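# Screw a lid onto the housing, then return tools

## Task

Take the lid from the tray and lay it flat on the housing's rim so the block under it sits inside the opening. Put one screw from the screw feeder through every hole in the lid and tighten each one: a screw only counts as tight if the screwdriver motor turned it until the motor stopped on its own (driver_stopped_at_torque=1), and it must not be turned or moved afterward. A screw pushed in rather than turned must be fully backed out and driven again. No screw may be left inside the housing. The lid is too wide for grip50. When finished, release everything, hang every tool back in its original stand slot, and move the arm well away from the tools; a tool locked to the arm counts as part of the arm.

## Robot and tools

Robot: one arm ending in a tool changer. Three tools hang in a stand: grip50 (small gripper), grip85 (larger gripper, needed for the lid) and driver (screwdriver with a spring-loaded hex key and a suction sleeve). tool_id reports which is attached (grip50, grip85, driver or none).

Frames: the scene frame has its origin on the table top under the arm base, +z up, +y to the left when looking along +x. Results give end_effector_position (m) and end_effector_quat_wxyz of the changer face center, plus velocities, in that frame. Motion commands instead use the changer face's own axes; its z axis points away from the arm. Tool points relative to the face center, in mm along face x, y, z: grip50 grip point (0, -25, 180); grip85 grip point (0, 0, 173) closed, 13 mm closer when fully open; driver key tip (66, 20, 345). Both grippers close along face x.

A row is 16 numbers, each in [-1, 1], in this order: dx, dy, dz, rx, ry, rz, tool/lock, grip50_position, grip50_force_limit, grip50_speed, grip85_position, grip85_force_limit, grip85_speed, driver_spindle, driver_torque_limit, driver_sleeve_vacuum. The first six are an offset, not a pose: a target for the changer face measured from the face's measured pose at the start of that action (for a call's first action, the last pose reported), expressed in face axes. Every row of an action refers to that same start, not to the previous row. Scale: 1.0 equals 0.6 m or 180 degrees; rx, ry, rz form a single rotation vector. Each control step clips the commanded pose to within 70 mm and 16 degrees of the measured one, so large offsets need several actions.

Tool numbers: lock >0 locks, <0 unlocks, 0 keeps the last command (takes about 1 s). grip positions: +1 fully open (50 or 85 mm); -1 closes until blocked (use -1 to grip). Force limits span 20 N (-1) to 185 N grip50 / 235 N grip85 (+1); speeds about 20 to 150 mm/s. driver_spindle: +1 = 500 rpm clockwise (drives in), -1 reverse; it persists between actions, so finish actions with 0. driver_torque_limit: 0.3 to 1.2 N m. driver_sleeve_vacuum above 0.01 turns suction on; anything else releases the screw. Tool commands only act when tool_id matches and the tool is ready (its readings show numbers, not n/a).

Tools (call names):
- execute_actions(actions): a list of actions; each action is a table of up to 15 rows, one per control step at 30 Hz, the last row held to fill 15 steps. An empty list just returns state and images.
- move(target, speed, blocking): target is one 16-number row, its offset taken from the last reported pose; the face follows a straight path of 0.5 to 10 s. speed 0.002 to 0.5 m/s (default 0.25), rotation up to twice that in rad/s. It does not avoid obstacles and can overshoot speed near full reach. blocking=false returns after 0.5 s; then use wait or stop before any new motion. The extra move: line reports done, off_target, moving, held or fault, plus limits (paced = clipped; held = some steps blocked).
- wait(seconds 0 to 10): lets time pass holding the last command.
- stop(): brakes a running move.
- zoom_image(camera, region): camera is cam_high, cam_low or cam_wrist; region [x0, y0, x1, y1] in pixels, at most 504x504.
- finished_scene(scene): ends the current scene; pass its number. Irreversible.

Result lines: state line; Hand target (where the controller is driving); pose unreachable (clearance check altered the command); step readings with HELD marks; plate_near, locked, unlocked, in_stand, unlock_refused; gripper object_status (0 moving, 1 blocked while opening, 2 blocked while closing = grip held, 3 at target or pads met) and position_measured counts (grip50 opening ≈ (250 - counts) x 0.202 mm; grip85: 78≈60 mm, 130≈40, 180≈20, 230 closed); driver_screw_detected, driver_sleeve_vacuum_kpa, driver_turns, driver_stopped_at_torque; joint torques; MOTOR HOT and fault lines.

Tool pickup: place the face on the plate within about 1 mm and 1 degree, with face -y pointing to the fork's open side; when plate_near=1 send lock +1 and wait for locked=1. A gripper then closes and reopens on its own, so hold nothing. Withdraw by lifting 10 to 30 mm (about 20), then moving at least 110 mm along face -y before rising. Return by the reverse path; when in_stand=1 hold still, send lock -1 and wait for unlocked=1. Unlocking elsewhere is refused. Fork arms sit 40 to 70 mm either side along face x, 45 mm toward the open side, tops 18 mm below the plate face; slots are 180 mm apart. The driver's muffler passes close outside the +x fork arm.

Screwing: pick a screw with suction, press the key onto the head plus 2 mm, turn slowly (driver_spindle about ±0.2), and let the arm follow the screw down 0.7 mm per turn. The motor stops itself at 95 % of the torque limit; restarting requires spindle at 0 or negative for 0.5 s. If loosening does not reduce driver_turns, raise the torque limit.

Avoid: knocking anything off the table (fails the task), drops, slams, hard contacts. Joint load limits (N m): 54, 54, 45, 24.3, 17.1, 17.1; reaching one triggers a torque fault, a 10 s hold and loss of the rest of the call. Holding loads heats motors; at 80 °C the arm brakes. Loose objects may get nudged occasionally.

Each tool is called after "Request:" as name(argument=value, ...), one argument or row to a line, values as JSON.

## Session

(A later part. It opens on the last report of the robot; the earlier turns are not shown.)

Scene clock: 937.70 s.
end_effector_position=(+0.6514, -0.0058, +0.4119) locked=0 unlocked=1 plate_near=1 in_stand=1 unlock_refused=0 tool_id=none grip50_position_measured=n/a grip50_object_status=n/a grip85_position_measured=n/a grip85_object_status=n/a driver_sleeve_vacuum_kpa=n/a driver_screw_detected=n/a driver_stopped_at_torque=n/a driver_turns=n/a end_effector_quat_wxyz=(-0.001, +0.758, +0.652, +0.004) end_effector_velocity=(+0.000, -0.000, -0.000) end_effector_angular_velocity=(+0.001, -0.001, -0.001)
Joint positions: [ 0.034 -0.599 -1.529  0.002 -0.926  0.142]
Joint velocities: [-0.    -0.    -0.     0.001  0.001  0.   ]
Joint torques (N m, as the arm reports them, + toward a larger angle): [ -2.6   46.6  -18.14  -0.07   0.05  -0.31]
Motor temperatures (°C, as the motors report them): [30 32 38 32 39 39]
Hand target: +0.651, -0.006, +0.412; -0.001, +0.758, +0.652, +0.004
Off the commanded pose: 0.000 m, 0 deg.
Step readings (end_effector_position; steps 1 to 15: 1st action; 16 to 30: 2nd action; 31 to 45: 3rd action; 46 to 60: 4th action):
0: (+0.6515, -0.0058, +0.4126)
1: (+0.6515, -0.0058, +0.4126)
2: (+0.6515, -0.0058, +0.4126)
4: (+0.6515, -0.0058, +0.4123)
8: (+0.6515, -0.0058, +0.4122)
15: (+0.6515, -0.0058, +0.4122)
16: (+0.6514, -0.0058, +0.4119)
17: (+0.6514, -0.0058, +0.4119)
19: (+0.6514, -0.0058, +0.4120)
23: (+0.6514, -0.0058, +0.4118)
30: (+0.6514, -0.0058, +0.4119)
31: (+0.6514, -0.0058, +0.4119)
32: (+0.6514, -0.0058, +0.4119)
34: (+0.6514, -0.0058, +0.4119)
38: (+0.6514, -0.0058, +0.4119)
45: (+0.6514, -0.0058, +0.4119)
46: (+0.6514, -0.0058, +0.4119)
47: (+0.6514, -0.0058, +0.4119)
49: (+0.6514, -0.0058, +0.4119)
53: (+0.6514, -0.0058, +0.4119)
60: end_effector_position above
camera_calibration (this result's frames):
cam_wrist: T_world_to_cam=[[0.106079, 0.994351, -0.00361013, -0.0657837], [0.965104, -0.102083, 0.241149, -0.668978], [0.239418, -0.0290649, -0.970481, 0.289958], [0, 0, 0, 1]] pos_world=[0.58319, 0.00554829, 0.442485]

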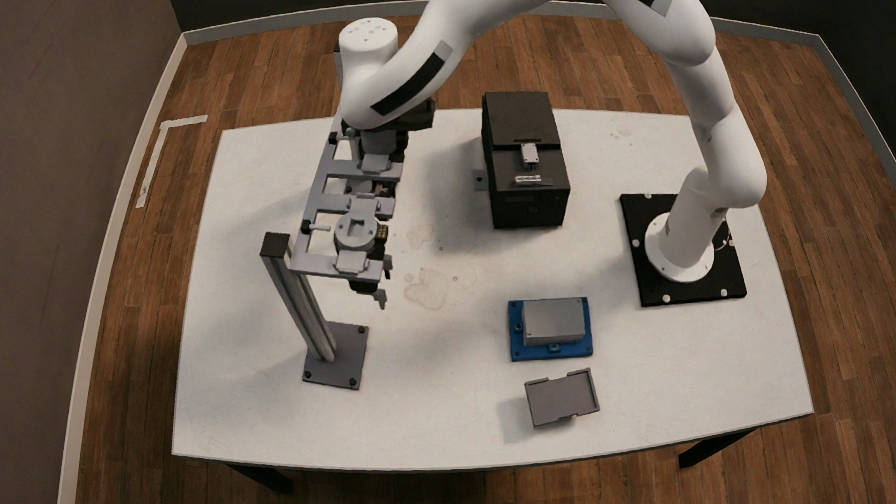

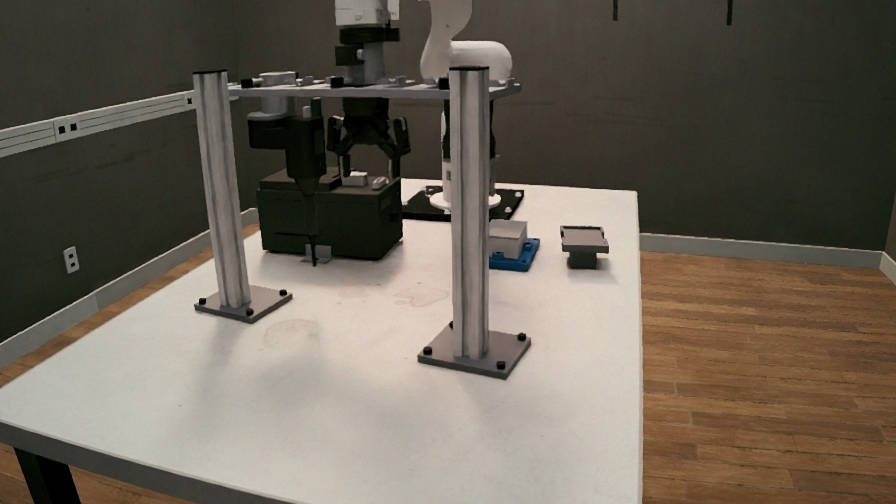

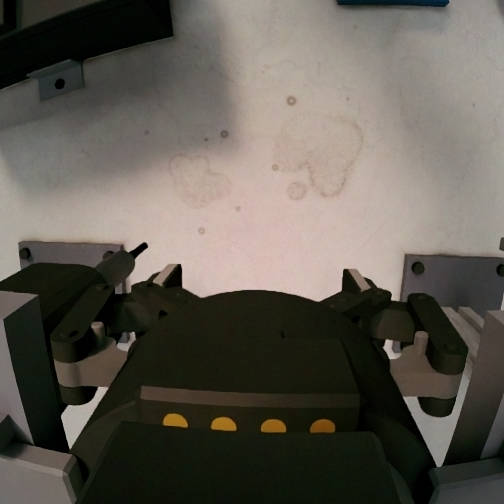

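Request:
move(
  target=[0,0,-0.06,0,0,0,0,0,0,0,1,0,0,0,-1,0],
  speed=0.1,
)

Request:
move(
  target=[-0.3,0,0.0167,0,0,0,0,0,0,0,1,0,0,0,-1,0],
  speed=0.15,
)

Scene clock: 946.03 s.
end_effector_position=(+0.6512, -0.0060, +0.4476) locked=0 unlocked=1 plate_near=0 in_stand=0 unlock_refused=0 tool_id=none grip50_position_measured=n/a grip50_object_status=n/a grip85_position_measured=n/a grip85_object_status=n/a driver_sleeve_vacuum_kpa=n/a driver_screw_detected=n/a driver_stopped_at_torque=n/a driver_turns=n/a end_effector_quat_wxyz=(-0.002, +0.758, +0.652, +0.004) end_effector_velocity=(+0.000, +0.001, +0.000) end_effector_angular_velocity=(+0.001, +0.002, +0.000)
Joint positions: [ 0.034 -0.573 -1.573  0.002 -0.996  0.142]
Joint velocities: [ 0.001 -0.001 -0.002  0.001 -0.003 -0.   ]
Joint torques (N m, as the arm reports them, + toward a larger angle): [ -1.53  47.57 -18.19   0.09  -0.1   -0.24]
Motor temperatures (°C, as the motors report them): [30 31 38 32 39 39]
Hand target: +0.651, -0.006, +0.448; -0.001, +0.758, +0.652, +0.004
Off the commanded pose: 0.000 m, 0 deg.
move: done
camera_calibration (this result's frames):
cam_wrist: T_world_to_cam=[[0.105979, 0.994362, -0.00357756, -0.0653606], [0.965184, -0.102002, 0.240864, -0.677377], [0.239141, -0.0289795, -0.970552, 0.32491], [0, 0, 0, 1]] pos_world=[0.583021, 0.00531379, 0.478264]

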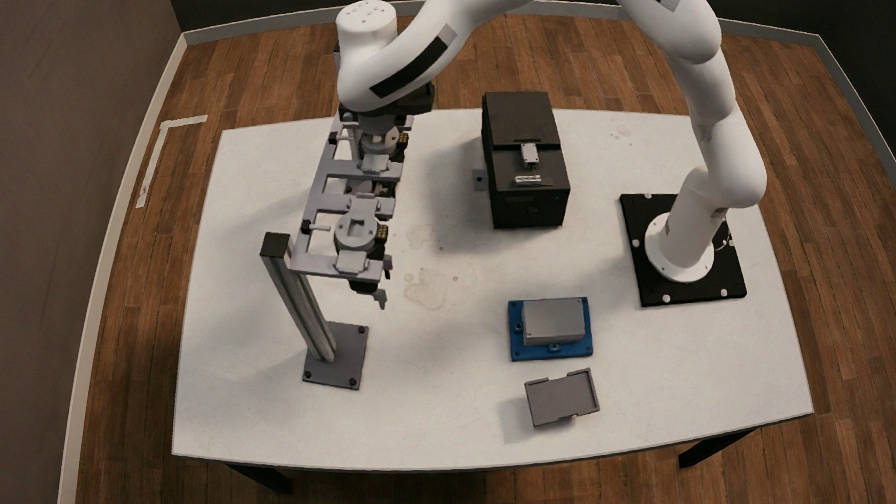

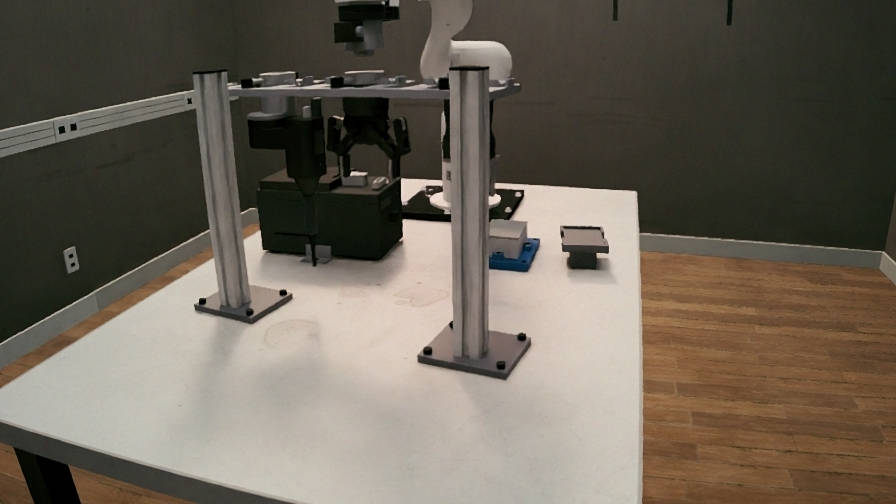

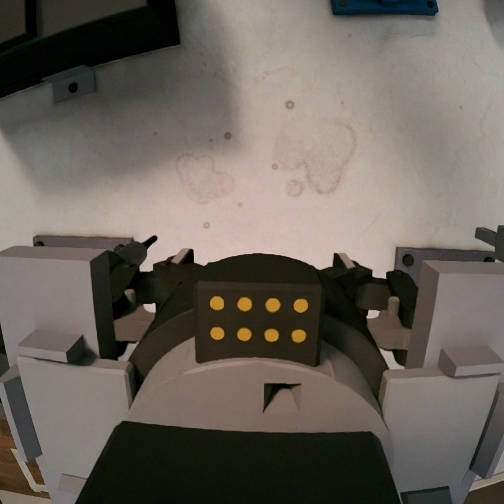

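Scene clock: 947.63 s.
end_effector_position=(+0.6243, -0.1837, +0.4364) locked=0 unlocked=1 plate_near=0 in_stand=0 unlock_refused=0 tool_id=none grip50_position_measured=n/a grip50_object_status=n/a grip85_position_measured=n/a grip85_object_status=n/a driver_sleeve_vacuum_kpa=n/a driver_screw_detected=n/a driver_stopped_at_torque=n/a driver_turns=n/a end_effector_quat_wxyz=(-0.001, +0.758, +0.653, +0.004) end_effector_velocity=(-0.000, -0.001, -0.001) end_effector_angular_velocity=(+0.000, +0.001, +0.001)
Joint positions: [-0.243 -0.577 -1.555  0.003 -0.975 -0.136]
Joint velocities: [-0.001 -0.001  0.    -0.     0.001 -0.002]
Joint torques (N m, as the arm reports them, + toward a larger angle): [ -1.56  48.28 -18.     0.37  -0.06  -0.17]
Motor temperatures (°C, as the motors report them): [30 31 38 32 39 39]
Hand target: +0.624, -0.184, +0.436; -0.001, +0.758, +0.652, +0.004
Off the commanded pose: 0.000 m, 0 deg.
move: done
camera_calibration (this result's frames):
cam_wrist: T_world_to_cam=[[0.105793, 0.99438, -0.00399348, 0.114425], [0.965117, -0.101711, 0.241255, -0.666916], [0.239493, -0.0293774, -0.970453, 0.314948], [0, 0, 0, 1]] pos_world=[0.556118, -0.172362, 0.466996]

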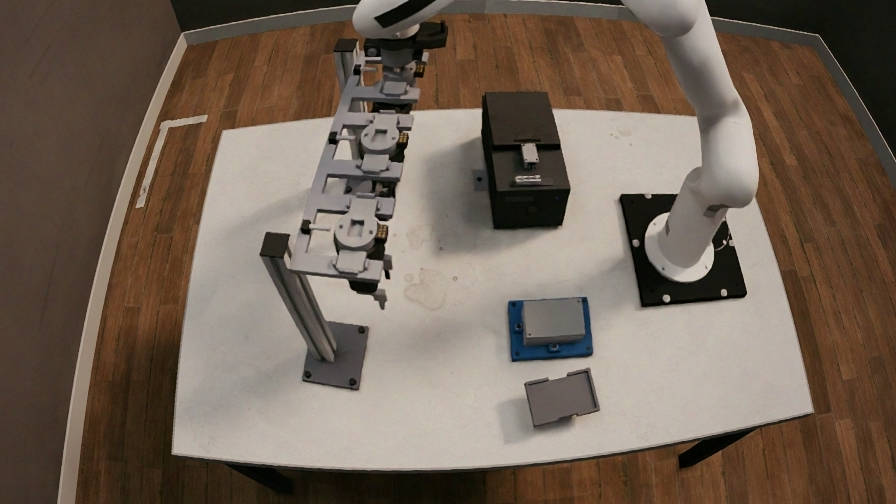

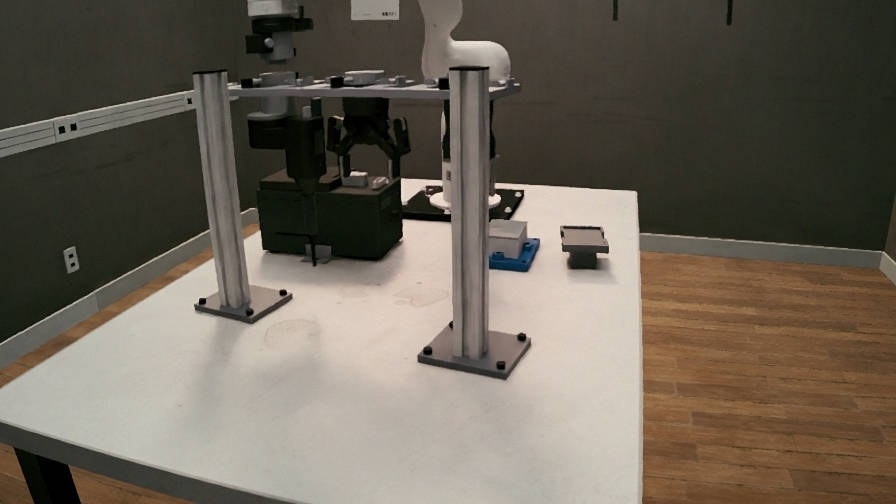

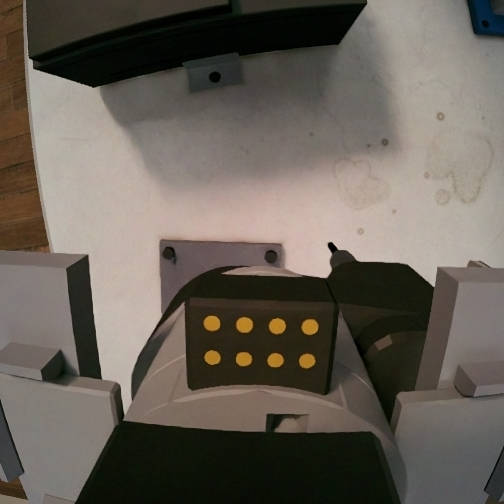

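Request:
move(
  target=[0.001,0,-0.0187,0,0,0,0,0,0,0,1,0,0,0,-1,0],
  speed=0.05,
)

Request:
zoom_image(
  camera="cam_wrist",
  region=[150,230,400,430],
)

Scene clock: 980.17 s.
end_effector_position=(+0.6244, -0.1832, +0.4475) locked=0 unlocked=1 plate_near=0 in_stand=0 unlock_refused=0 tool_id=none grip50_position_measured=n/a grip50_object_status=n/a grip85_position_measured=n/a grip85_object_status=n/a driver_sleeve_vacuum_kpa=n/a driver_screw_detected=n/a driver_stopped_at_torque=n/a driver_turns=n/a end_effector_quat_wxyz=(-0.001, +0.758, +0.653, +0.004) end_effector_velocity=(-0.000, +0.000, +0.001) end_effector_angular_velocity=(+0.001, +0.002, +0.001)
Joint positions: [-0.242 -0.569 -1.569  0.003 -0.997 -0.135]
Joint velocities: [ 0.     0.    -0.001 -0.    -0.004 -0.   ]
Joint torques (N m, as the arm reports them, + toward a larger angle): [ -1.77  47.44 -18.1    0.32   0.03  -0.25]
Motor temperatures (°C, as the motors report them): [30 31 38 32 39 39]
Hand target: +0.624, -0.183, +0.448; -0.001, +0.758, +0.653, +0.004
Off the commanded pose: 0.000 m, 0 deg.
move: done
camera_calibration (this result's frames):
cam_wrist: T_world_to_cam=[[0.105763, 0.994383, -0.00396831, 0.113954], [0.965125, -0.101688, 0.241234, -0.669584], [0.239476, -0.0293435, -0.970459, 0.325788], [0, 0, 0, 1]] pos_world=[0.556162, -0.171843, 0.478143]

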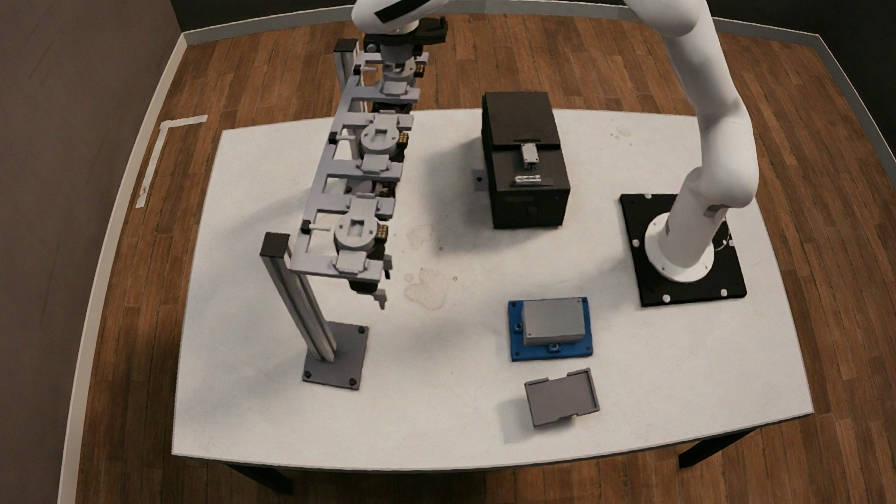

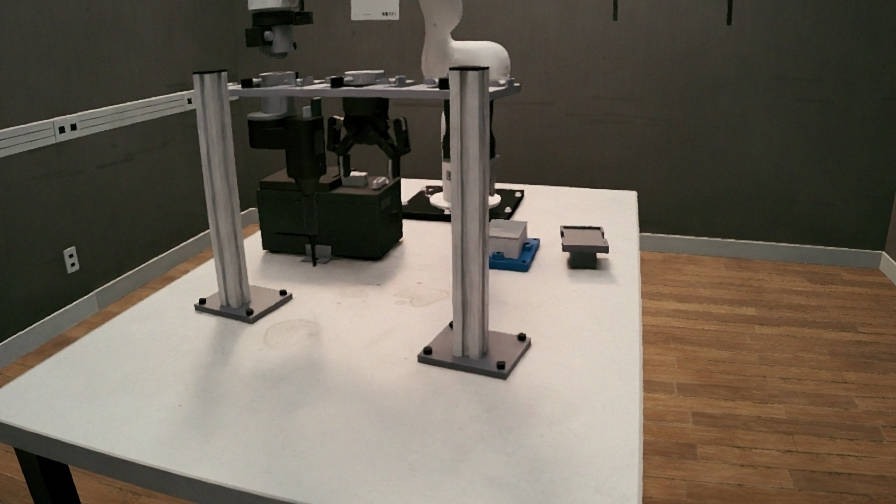

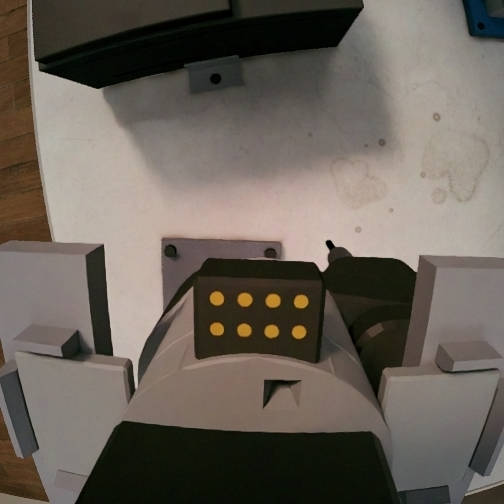

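Region (150, 230, 400, 430) of cam_wrist's 504x504 image, scaled by 2.016, with more detail than that image has; it fills the top 403 rows of this view, and the rest is white.

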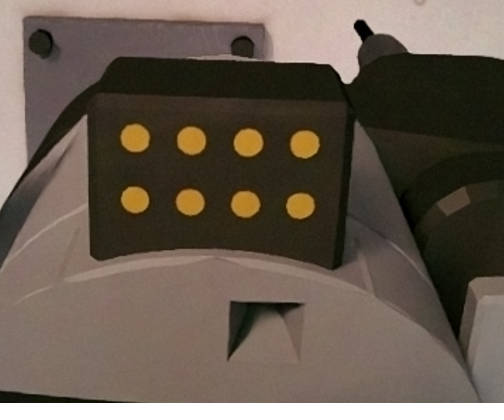

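Request:
move(
  target=[0,0.0013,0.04,0,0,0,0,0,0,0,1,0,0,0,-1,0],
  speed=0.04,
)

Request:
execute_actions(
  actions=[
    [[0,0,0.0033,0,0,0,0,0,0,0,1,0,0,0,-1,0]],
    [[0,0,0.0033,0,0,0,0,0,0,0,1,0,0,0,-1,0]],
    [[0,0,0.0025,0,0,0,0,0,0,0,1,0,0,0,-1,0]],
  ],
)

Scene clock: 991.63 s.
end_effector_position=(+0.6253, -0.1831, +0.4237) locked=0 unlocked=1 plate_near=0 in_stand=0 unlock_refused=0 tool_id=none grip50_position_measured=n/a grip50_object_status=n/a grip85_position_measured=n/a grip85_object_status=n/a driver_sleeve_vacuum_kpa=n/a driver_screw_detected=n/a driver_stopped_at_torque=n/a driver_turns=n/a end_effector_quat_wxyz=(-0.001, +0.758, +0.653, +0.004) end_effector_velocity=(+0.000, +0.000, -0.001) end_effector_angular_velocity=(-0.000, -0.002, +0.001)
Joint positions: [-0.242 -0.588 -1.542  0.003 -0.951 -0.135]
Joint velocities: [ 0.001 -0.     0.001  0.     0.004 -0.   ]
Joint torques (N m, as the arm reports them, + toward a larger angle): [ -2.43  46.68 -17.67   0.43   0.04  -0.35]
Motor temperatures (°C, as the motors report them): [30 31 38 32 39 39]
Hand target: +0.625, -0.183, +0.424; -0.001, +0.758, +0.653, +0.004
Off the commanded pose: 0.000 m, 0 deg.
move: done
camera_calibration (this result's frames):
cam_wrist: T_world_to_cam=[[0.105829, 0.994376, -0.00402636, 0.113724], [0.965098, -0.101736, 0.241322, -0.664689], [0.239555, -0.0294246, -0.970437, 0.302345], [0, 0, 0, 1]] pos_world=[0.557026, -0.17181, 0.454268]

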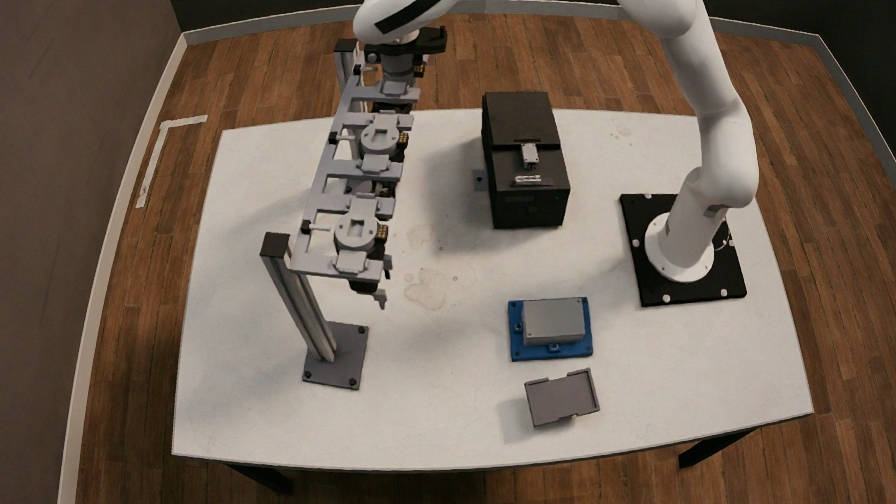

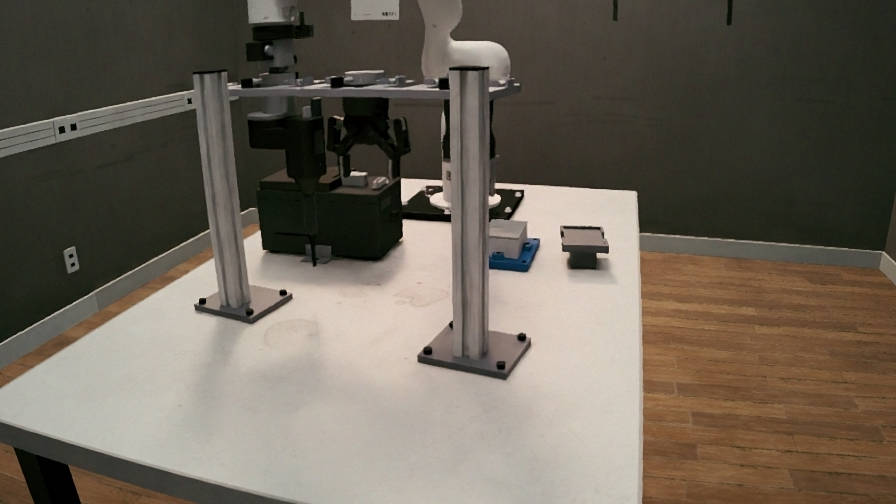

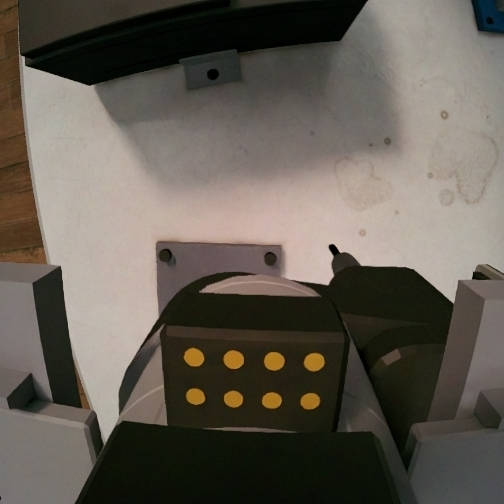

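Scene clock: 993.13 s.
end_effector_position=(+0.6252, -0.1831, +0.4186) locked=0 unlocked=1 plate_near=0 in_stand=0 unlock_refused=0 tool_id=none grip50_position_measured=n/a grip50_object_status=n/a grip85_position_measured=n/a grip85_object_status=n/a driver_sleeve_vacuum_kpa=n/a driver_screw_detected=n/a driver_stopped_at_torque=n/a driver_turns=n/a end_effector_quat_wxyz=(-0.001, +0.758, +0.653, +0.004) end_effector_velocity=(-0.000, -0.000, -0.000) end_effector_angular_velocity=(+0.000, +0.000, -0.001)
Joint positions: [-0.242 -0.591 -1.536  0.003 -0.941 -0.135]
Joint velocities: [-0.    -0.     0.     0.     0.     0.001]
Joint torques (N m, as the arm reports them, + toward a larger angle): [ -1.06  41.06 -16.17   0.46   1.1   -0.34]
Motor temperatures (°C, as the motors report them): [30 31 38 32 39 39]
Hand target: +0.625, -0.183, +0.418; -0.001, +0.758, +0.653, +0.004
Off the commanded pose: 0.000 m, 0 deg.
Step readings (end_effector_position; steps 1 to 15: 1st action; 16 to 30: 2nd action; 31 to 45: 3rd action):
0: (+0.6253, -0.1831, +0.4237)
1: (+0.6253, -0.1831, +0.4237)
2: (+0.6253, -0.1831, +0.4234)
4: (+0.6253, -0.1831, +0.4224)
8: (+0.6253, -0.1831, +0.4217)
15: (+0.6253, -0.1831, +0.4217)
16: (+0.6253, -0.1831, +0.4217)
17: (+0.6253, -0.1831, +0.4215)
19: (+0.6253, -0.1831, +0.4205)
23: (+0.6253, -0.1831, +0.4197)
30: (+0.6253, -0.1831, +0.4198)
31: (+0.6253, -0.1831, +0.4197)
32: (+0.6253, -0.1831, +0.4196)
34: (+0.6253, -0.1831, +0.4188)
38: (+0.6252, -0.1831, +0.4187)
45: end_effector_position above
camera_calibration (this result's frames):
cam_wrist: T_world_to_cam=[[0.105881, 0.994371, -0.00405011, 0.113647], [0.965081, -0.101779, 0.24137, -0.663466], [0.239599, -0.0294652, -0.970425, 0.297395], [0, 0, 0, 1]] pos_world=[0.55701, -0.171771, 0.4492]

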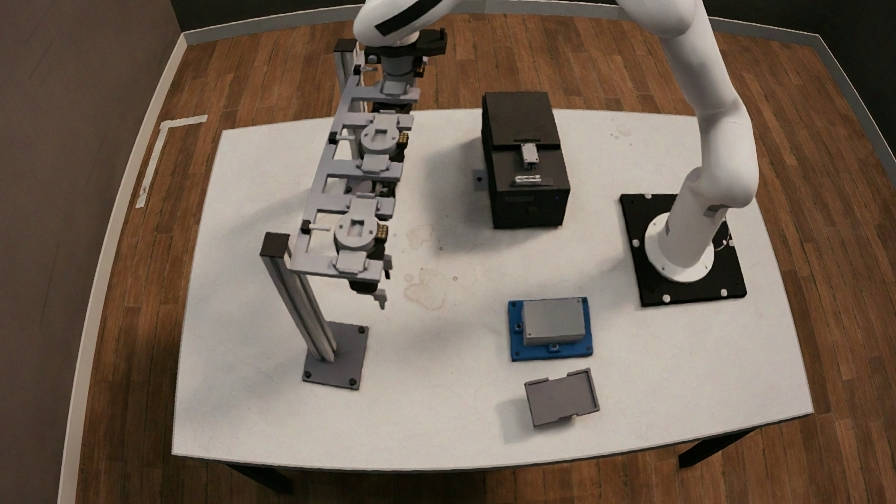

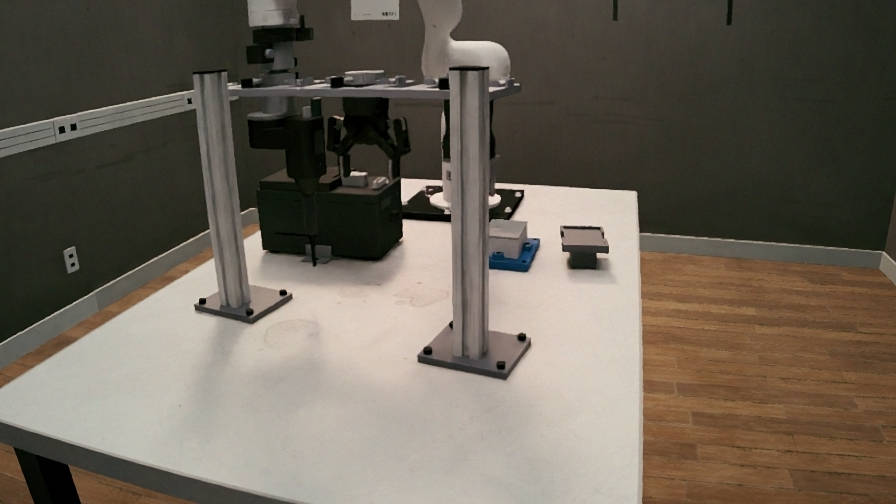

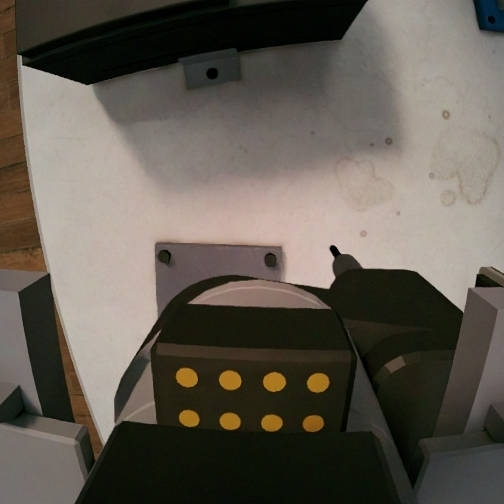

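Request:
execute_actions(
  actions=[
    [[0,0,0.0025,0,0,0,0,0,0,0,1,0,0,0,-1,0]],
    [[0,0,0.0025,0,0,0,0,0,0,0,1,0,0,0,-1,0]],
  ],
)

Scene clock: 1003.23 s.
end_effector_position=(+0.6255, -0.1831, +0.4177) locked=0 unlocked=1 plate_near=0 in_stand=0 unlock_refused=0 tool_id=none grip50_position_measured=n/a grip50_object_status=n/a grip85_position_measured=n/a grip85_object_status=n/a driver_sleeve_vacuum_kpa=n/a driver_screw_detected=n/a driver_stopped_at_torque=n/a driver_turns=n/a end_effector_quat_wxyz=(+0.000, +0.758, +0.653, +0.005) end_effector_velocity=(-0.000, -0.000, +0.000) end_effector_angular_velocity=(-0.000, +0.000, -0.001)
Joint positions: [-0.242 -0.591 -1.534  0.003 -0.935 -0.135]
Joint velocities: [-0.001  0.001  0.001 -0.    -0.     0.   ]
Joint torques (N m, as the arm reports them, + toward a larger angle): [-1.29 11.49 -6.62  0.12  2.54 -0.26]
Motor temperatures (°C, as the motors report them): [30 31 38 32 39 39]
Hand target: +0.625, -0.183, +0.416; -0.001, +0.758, +0.653, +0.005
Off the commanded pose: 0.001 m, 0 deg.
Step readings (end_effector_position; steps 1 to 15: 1st action; 16 to 30: 2nd action):
0: (+0.6253, -0.1831, +0.4183)
1: (+0.6253, -0.1831, +0.4183)
2: (+0.6253, -0.1831, +0.4182)
4: (+0.6253, -0.1831, +0.4181)
8: (+0.6253, -0.1831, +0.4180)
15: (+0.6255, -0.1831, +0.4179)
16: (+0.6255, -0.1831, +0.4179)
17: (+0.6255, -0.1831, +0.4178)
19: (+0.6255, -0.1831, +0.4178)
23: (+0.6255, -0.1831, +0.4177)
30: end_effector_position above
camera_calibration (this result's frames):
cam_wrist: T_world_to_cam=[[0.105908, 0.994365, -0.00467041, 0.113911], [0.964264, -0.101552, 0.244707, -0.664316], [0.242854, -0.0304198, -0.969586, 0.293949], [0, 0, 0, 1]] pos_world=[0.557126, -0.17179, 0.448104]

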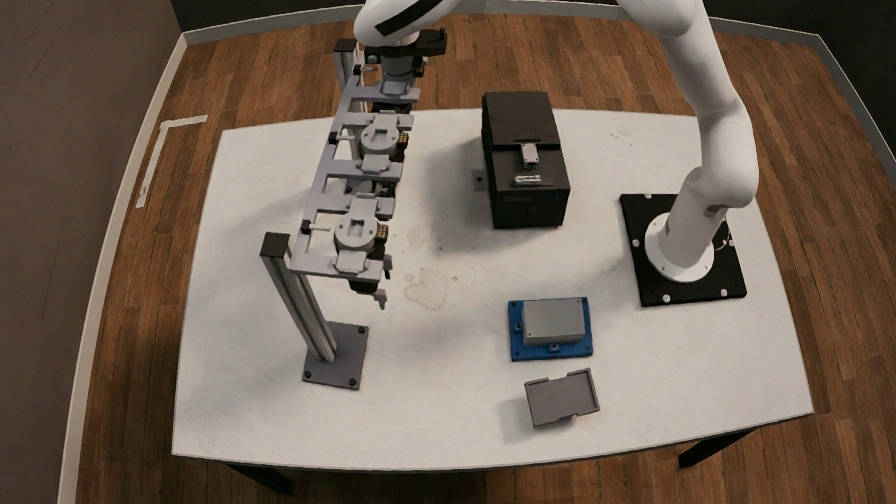

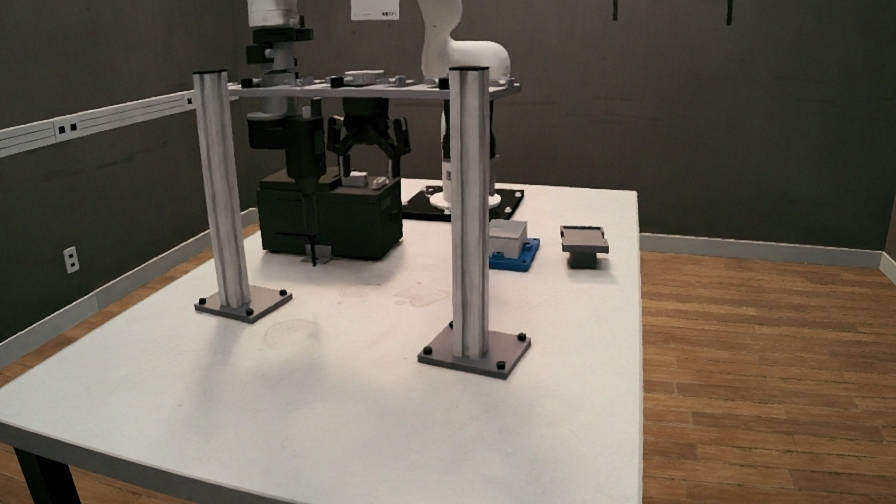

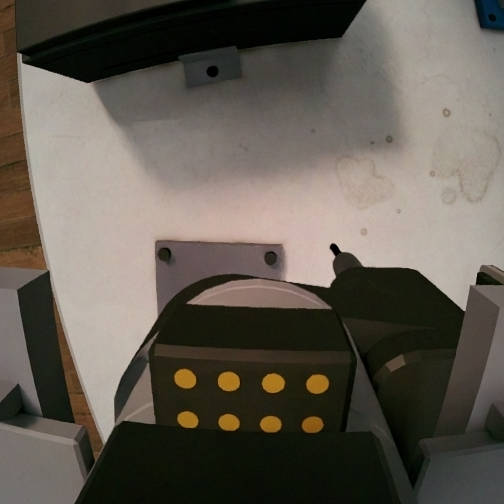

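Request:
execute_actions(
  actions=[
    [[0,0,-0.003,0,0,0,0,0,0,0,1,0,0,0,-1,0]],
    [[0,0.0015,0.0008,0,0,0,0,0,0,0,1,0,0,0,-1,0]],
    [[0,0,0.0015,0,0,0,0,0,0,0,1,0,0,0,-1,0]],
    [[0,0,0.0015,0,0,0,0,0,0,0,1,0,0,0,-1,0]],
  ],
)

Scene clock: 1016.23 s.
end_effector_position=(+0.6257, -0.1831, +0.4150) locked=0 unlocked=1 plate_near=0 in_stand=1 unlock_refused=0 tool_id=none grip50_position_measured=n/a grip50_object_status=n/a grip85_position_measured=n/a grip85_object_status=n/a driver_sleeve_vacuum_kpa=n/a driver_screw_detected=n/a driver_stopped_at_torque=n/a driver_turns=n/a end_effector_quat_wxyz=(-0.002, +0.758, +0.653, +0.004) end_effector_velocity=(+0.000, -0.001, -0.000) end_effector_angular_velocity=(+0.000, +0.000, -0.001)
Joint positions: [-0.242 -0.596 -1.534  0.003 -0.936 -0.135]
Joint velocities: [-0.001 -0.001 -0.     0.     0.001 -0.   ]
Joint torques (N m, as the arm reports them, + toward a larger angle): [ -0.6   43.81 -18.06   0.28   1.56  -0.21]
Motor temperatures (°C, as the motors report them): [30 31 38 32 40 39]
Hand target: +0.626, -0.183, +0.415; -0.002, +0.758, +0.653, +0.004
Off the commanded pose: 0.000 m, 0 deg.
Step readings (end_effector_position; steps 1 to 15: 1st action; 16 to 30: 2nd action; 31 to 45: 3rd action; 46 to 60: 4th action):
0: (+0.6255, -0.1831, +0.4177)
1: (+0.6255, -0.1831, +0.4178)
2: (+0.6255, -0.1831, +0.4180)
4: (+0.6255, -0.1831, +0.4181)
8: (+0.6255, -0.1831, +0.4183)
15: (+0.6249, -0.1830, +0.4173)
16: (+0.6249, -0.1830, +0.4173)
17: (+0.6251, -0.1830, +0.4173)
19: (+0.6254, -0.1830, +0.4165)
23: (+0.6254, -0.1830, +0.4162)
30: (+0.6257, -0.1831, +0.4167)
31: (+0.6257, -0.1831, +0.4167)
32: (+0.6258, -0.1831, +0.4166)
34: (+0.6257, -0.1831, +0.4163)
38: (+0.6256, -0.1831, +0.4159)
45: (+0.6257, -0.1831, +0.4159)
46: (+0.6257, -0.1831, +0.4158)
47: (+0.6257, -0.1831, +0.4157)
49: (+0.6256, -0.1831, +0.4153)
53: (+0.6257, -0.1831, +0.4150)
60: end_effector_position above
camera_calibration (this result's frames):
cam_wrist: T_world_to_cam=[[0.105855, 0.994374, -0.00386337, 0.113503], [0.965308, -0.101827, 0.240439, -0.662761], [0.238693, -0.0291811, -0.970656, 0.294481], [0, 0, 0, 1]] pos_world=[0.557464, -0.171758, 0.445632]

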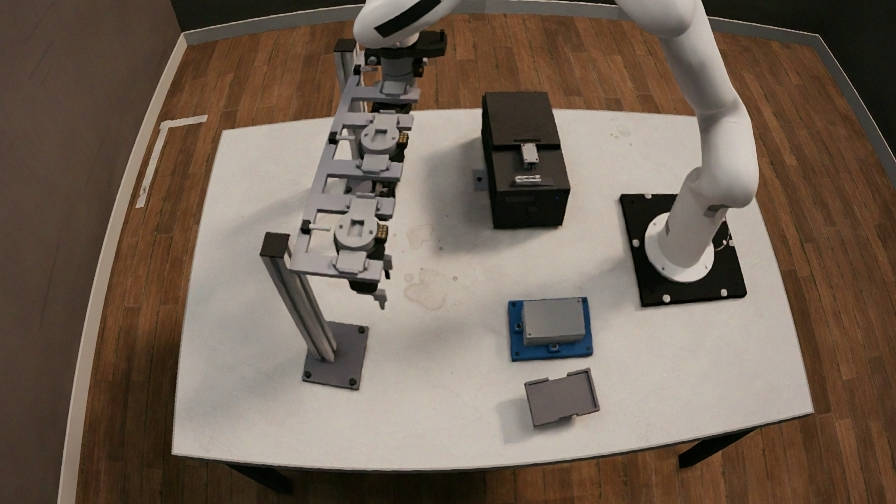

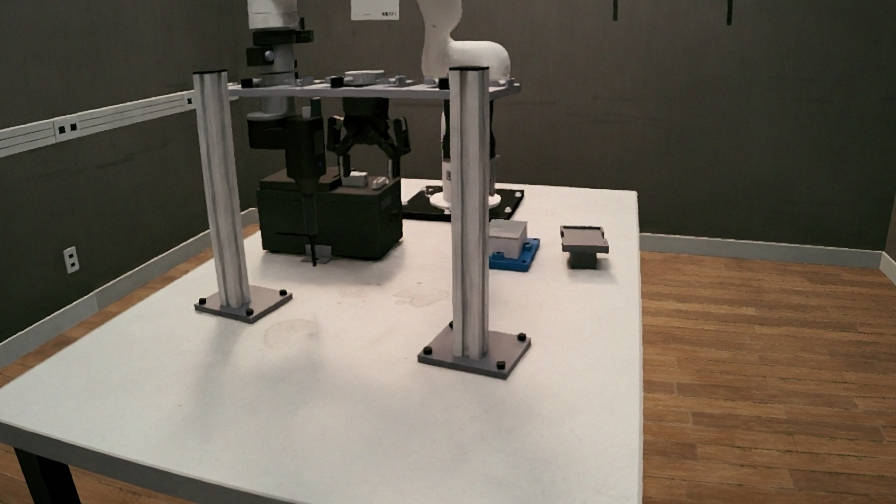

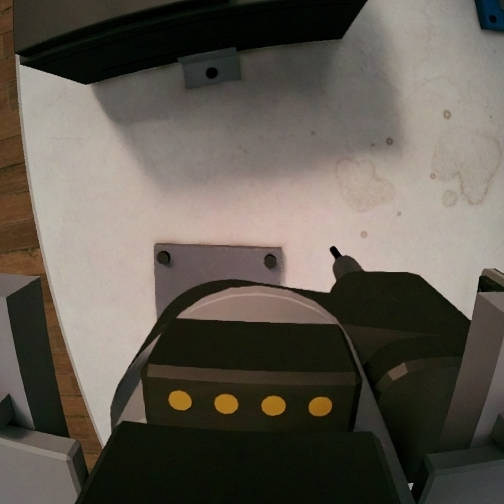

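Going in now. Continue with slight +y bias.

Request:
execute_actions(
  actions=[
    [[0,0.0005,0.002,0,0,0,0,0,0,0,1,0,0,0,-1,0]],
    [[0,0,0.002,0,0,0,0,0,0,0,1,0,0,0,-1,0]],
    [[0,0,0.0015,0,0,0,0,0,0,0,1,0,0,0,-1,0]],
  ],
)

Scene clock: 1023.77 s.
end_effector_position=(+0.6252, -0.1832, +0.4122) locked=0 unlocked=1 plate_near=1 in_stand=1 unlock_refused=0 tool_id=none grip50_position_measured=n/a grip50_object_status=n/a grip85_position_measured=n/a grip85_object_status=n/a driver_sleeve_vacuum_kpa=n/a driver_screw_detected=n/a driver_stopped_at_torque=n/a driver_turns=n/a end_effector_quat_wxyz=(-0.003, +0.758, +0.652, +0.003) end_effector_velocity=(-0.000, +0.000, -0.000) end_effector_angular_velocity=(+0.000, +0.000, +0.000)
Joint positions: [-0.242 -0.598 -1.532  0.003 -0.934 -0.134]
Joint velocities: [ 0. -0.  0.  0.  0. -0.]
Joint torques (N m, as the arm reports them, + toward a larger angle): [  8.29  28.48 -16.99   1.73   5.55  -0.43]
Motor temperatures (°C, as the motors report them): [30 31 38 32 40 39]
Hand target: +0.625, -0.183, +0.412; -0.003, +0.758, +0.652, +0.003
Off the commanded pose: 0.000 m, 0 deg.
Step readings (end_effector_position; steps 1 to 15: 1st action; 16 to 30: 2nd action; 31 to 45: 3rd action):
0: (+0.6257, -0.1831, +0.4150)
1: (+0.6257, -0.1831, +0.4150)
2: (+0.6257, -0.1831, +0.4148)
4: (+0.6256, -0.1830, +0.4143)
8: (+0.6256, -0.1830, +0.4139)
15: (+0.6256, -0.1830, +0.4139)
16: (+0.6256, -0.1830, +0.4139)
17: (+0.6256, -0.1830, +0.4138)
19: (+0.6255, -0.1831, +0.4133)
23: (+0.6254, -0.1831, +0.4130)
30: (+0.6254, -0.1831, +0.4129)
31: (+0.6254, -0.1831, +0.4129)
32: (+0.6254, -0.1831, +0.4128)
34: (+0.6253, -0.1832, +0.4124)
38: (+0.6252, -0.1832, +0.4123)
45: end_effector_position above
camera_calibration (this result's frames):
cam_wrist: T_world_to_cam=[[0.106209, 0.994338, -0.00334115, 0.113188], [0.966145, -0.102402, 0.236808, -0.66079], [0.235125, -0.0283792, -0.971551, 0.294665], [0, 0, 0, 1]] pos_world=[0.557114, -0.171851, 0.443141]

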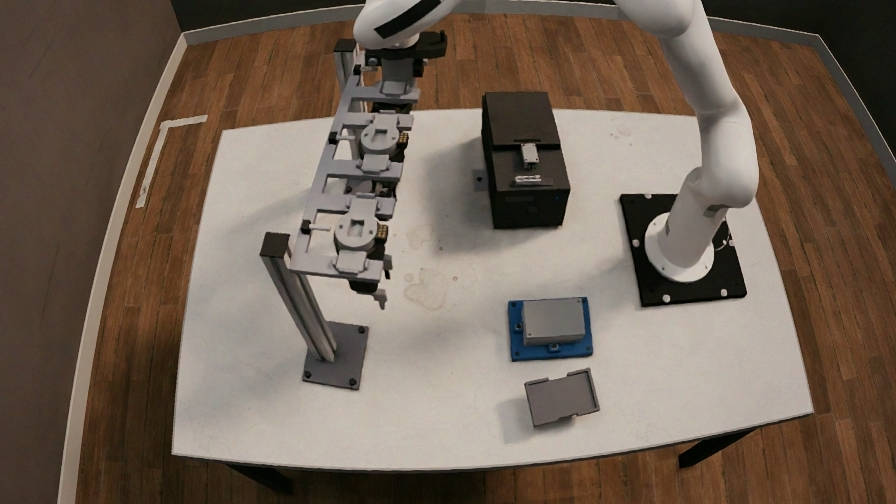

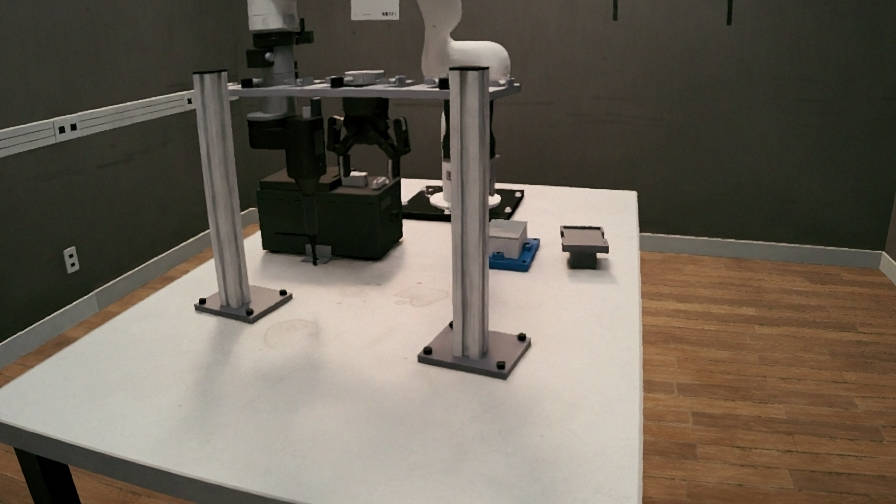

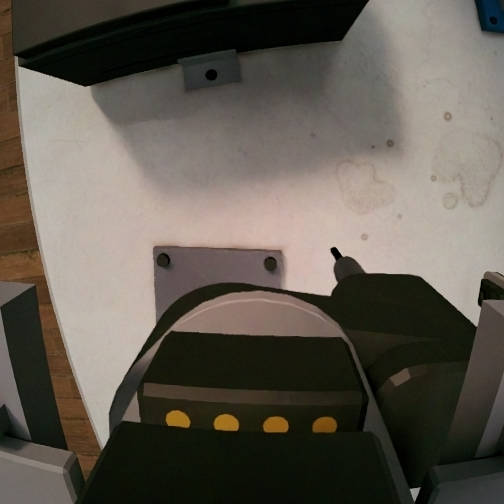

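Plate near. Lock; make sure spindle is 0.

Request:
execute_actions(
  actions=[
    [[0,0,0,0,0,0,1,0,0,0,1,0,0,0,-1,0]],
    [[0,0,0,0,0,0,1,0,0,0,1,0,0,0,-1,0]],
    [[0,0,0,0,0,0,1,0,0,0,1,0,0,0,-1,0]],
    [[0,0,-0.001,0,0,0,0,0,0,0,1,0,0,0,-1,0]],
  ],
)

Scene clock: 1030.40 s.
end_effector_position=(+0.6252, -0.1829, +0.4127) locked=1 unlocked=0 plate_near=1 in_stand=1 unlock_refused=0 tool_id=driver grip50_position_measured=n/a grip50_object_status=n/a grip85_position_measured=n/a grip85_object_status=n/a driver_sleeve_vacuum_kpa=0 driver_screw_detected=0 driver_stopped_at_torque=0 driver_turns=0.00 end_effector_quat_wxyz=(-0.004, +0.760, +0.650, +0.003) end_effector_velocity=(-0.000, -0.000, +0.001) end_effector_angular_velocity=(+0.000, +0.000, -0.000)
Joint positions: [-0.242 -0.598 -1.532  0.003 -0.936 -0.129]
Joint velocities: [-0.     0.    -0.001  0.    -0.002 -0.   ]
Joint torques (N m, as the arm reports them, + toward a larger angle): [  7.84  54.42 -24.88   2.17   4.32  -1.57]
Motor temperatures (°C, as the motors report them): [30 31 38 32 40 39]
Hand target: +0.625, -0.183, +0.413; -0.003, +0.759, +0.651, +0.003
Off the commanded pose: 0.000 m, 0 deg.
Step readings (end_effector_position; steps 1 to 15: 1st action; 16 to 30: 2nd action; 31 to 45: 3rd action; 46 to 60: 4th action):
0: (+0.6252, -0.1830, +0.4120)
1: (+0.6252, -0.1830, +0.4120)
2: (+0.6251, -0.1830, +0.4120)
4: (+0.6251, -0.1831, +0.4120)
8: (+0.6251, -0.1831, +0.4121)
15: (+0.6252, -0.1831, +0.4121)
16: (+0.6251, -0.1831, +0.4120)
17: (+0.6251, -0.1831, +0.4119)
19: (+0.6250, -0.1831, +0.4118)
23: (+0.6249, -0.1831, +0.4119)
30: (+0.6251, -0.1830, +0.4124)
31: (+0.6251, -0.1830, +0.4124)
32: (+0.6251, -0.1830, +0.4125)
34: (+0.6252, -0.1830, +0.4125)
38: (+0.6252, -0.1830, +0.4125)
45: (+0.6252, -0.1830, +0.4125)
46: (+0.6252, -0.1830, +0.4125)
47: (+0.6252, -0.1830, +0.4125)
49: (+0.6252, -0.1830, +0.4125)
53: (+0.6252, -0.1829, +0.4126)
60: end_effector_position above
camera_calibration (this result's frames):
cam_wrist: T_world_to_cam=[[0.111185, 0.993796, -0.00283964, 0.10949], [0.965774, -0.107375, 0.236115, -0.661273], [0.234345, -0.0289948, -0.971721, 0.295547], [0, 0, 0, 1]] pos_world=[0.557207, -0.171245, 0.443636]

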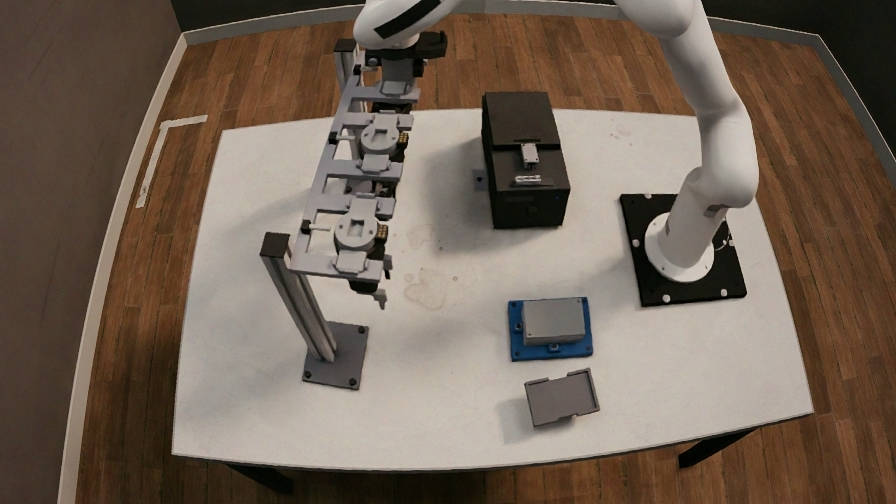

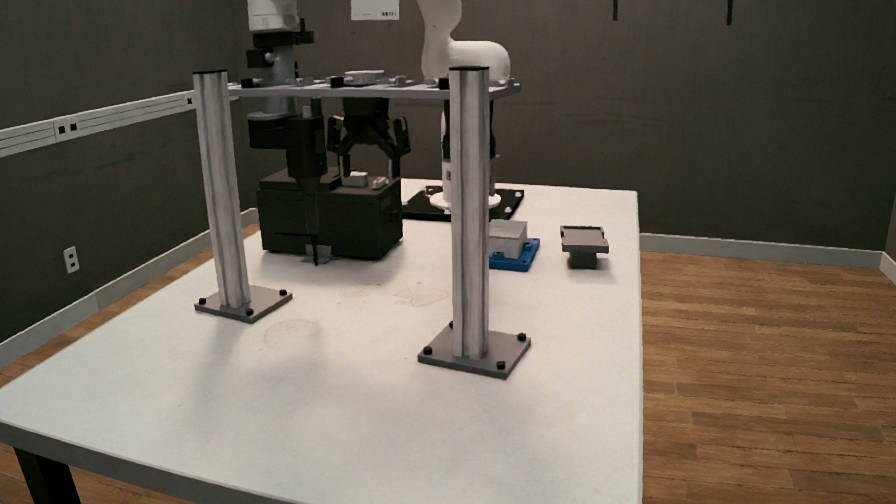

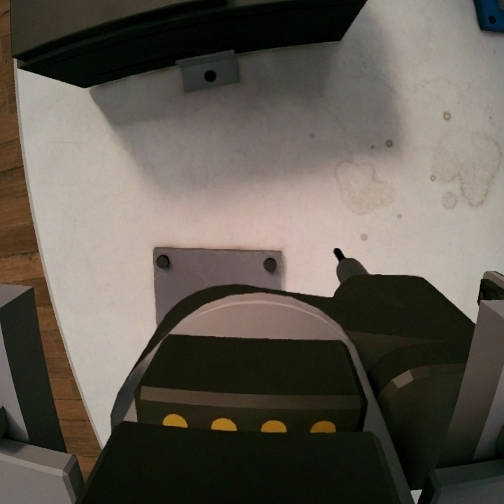

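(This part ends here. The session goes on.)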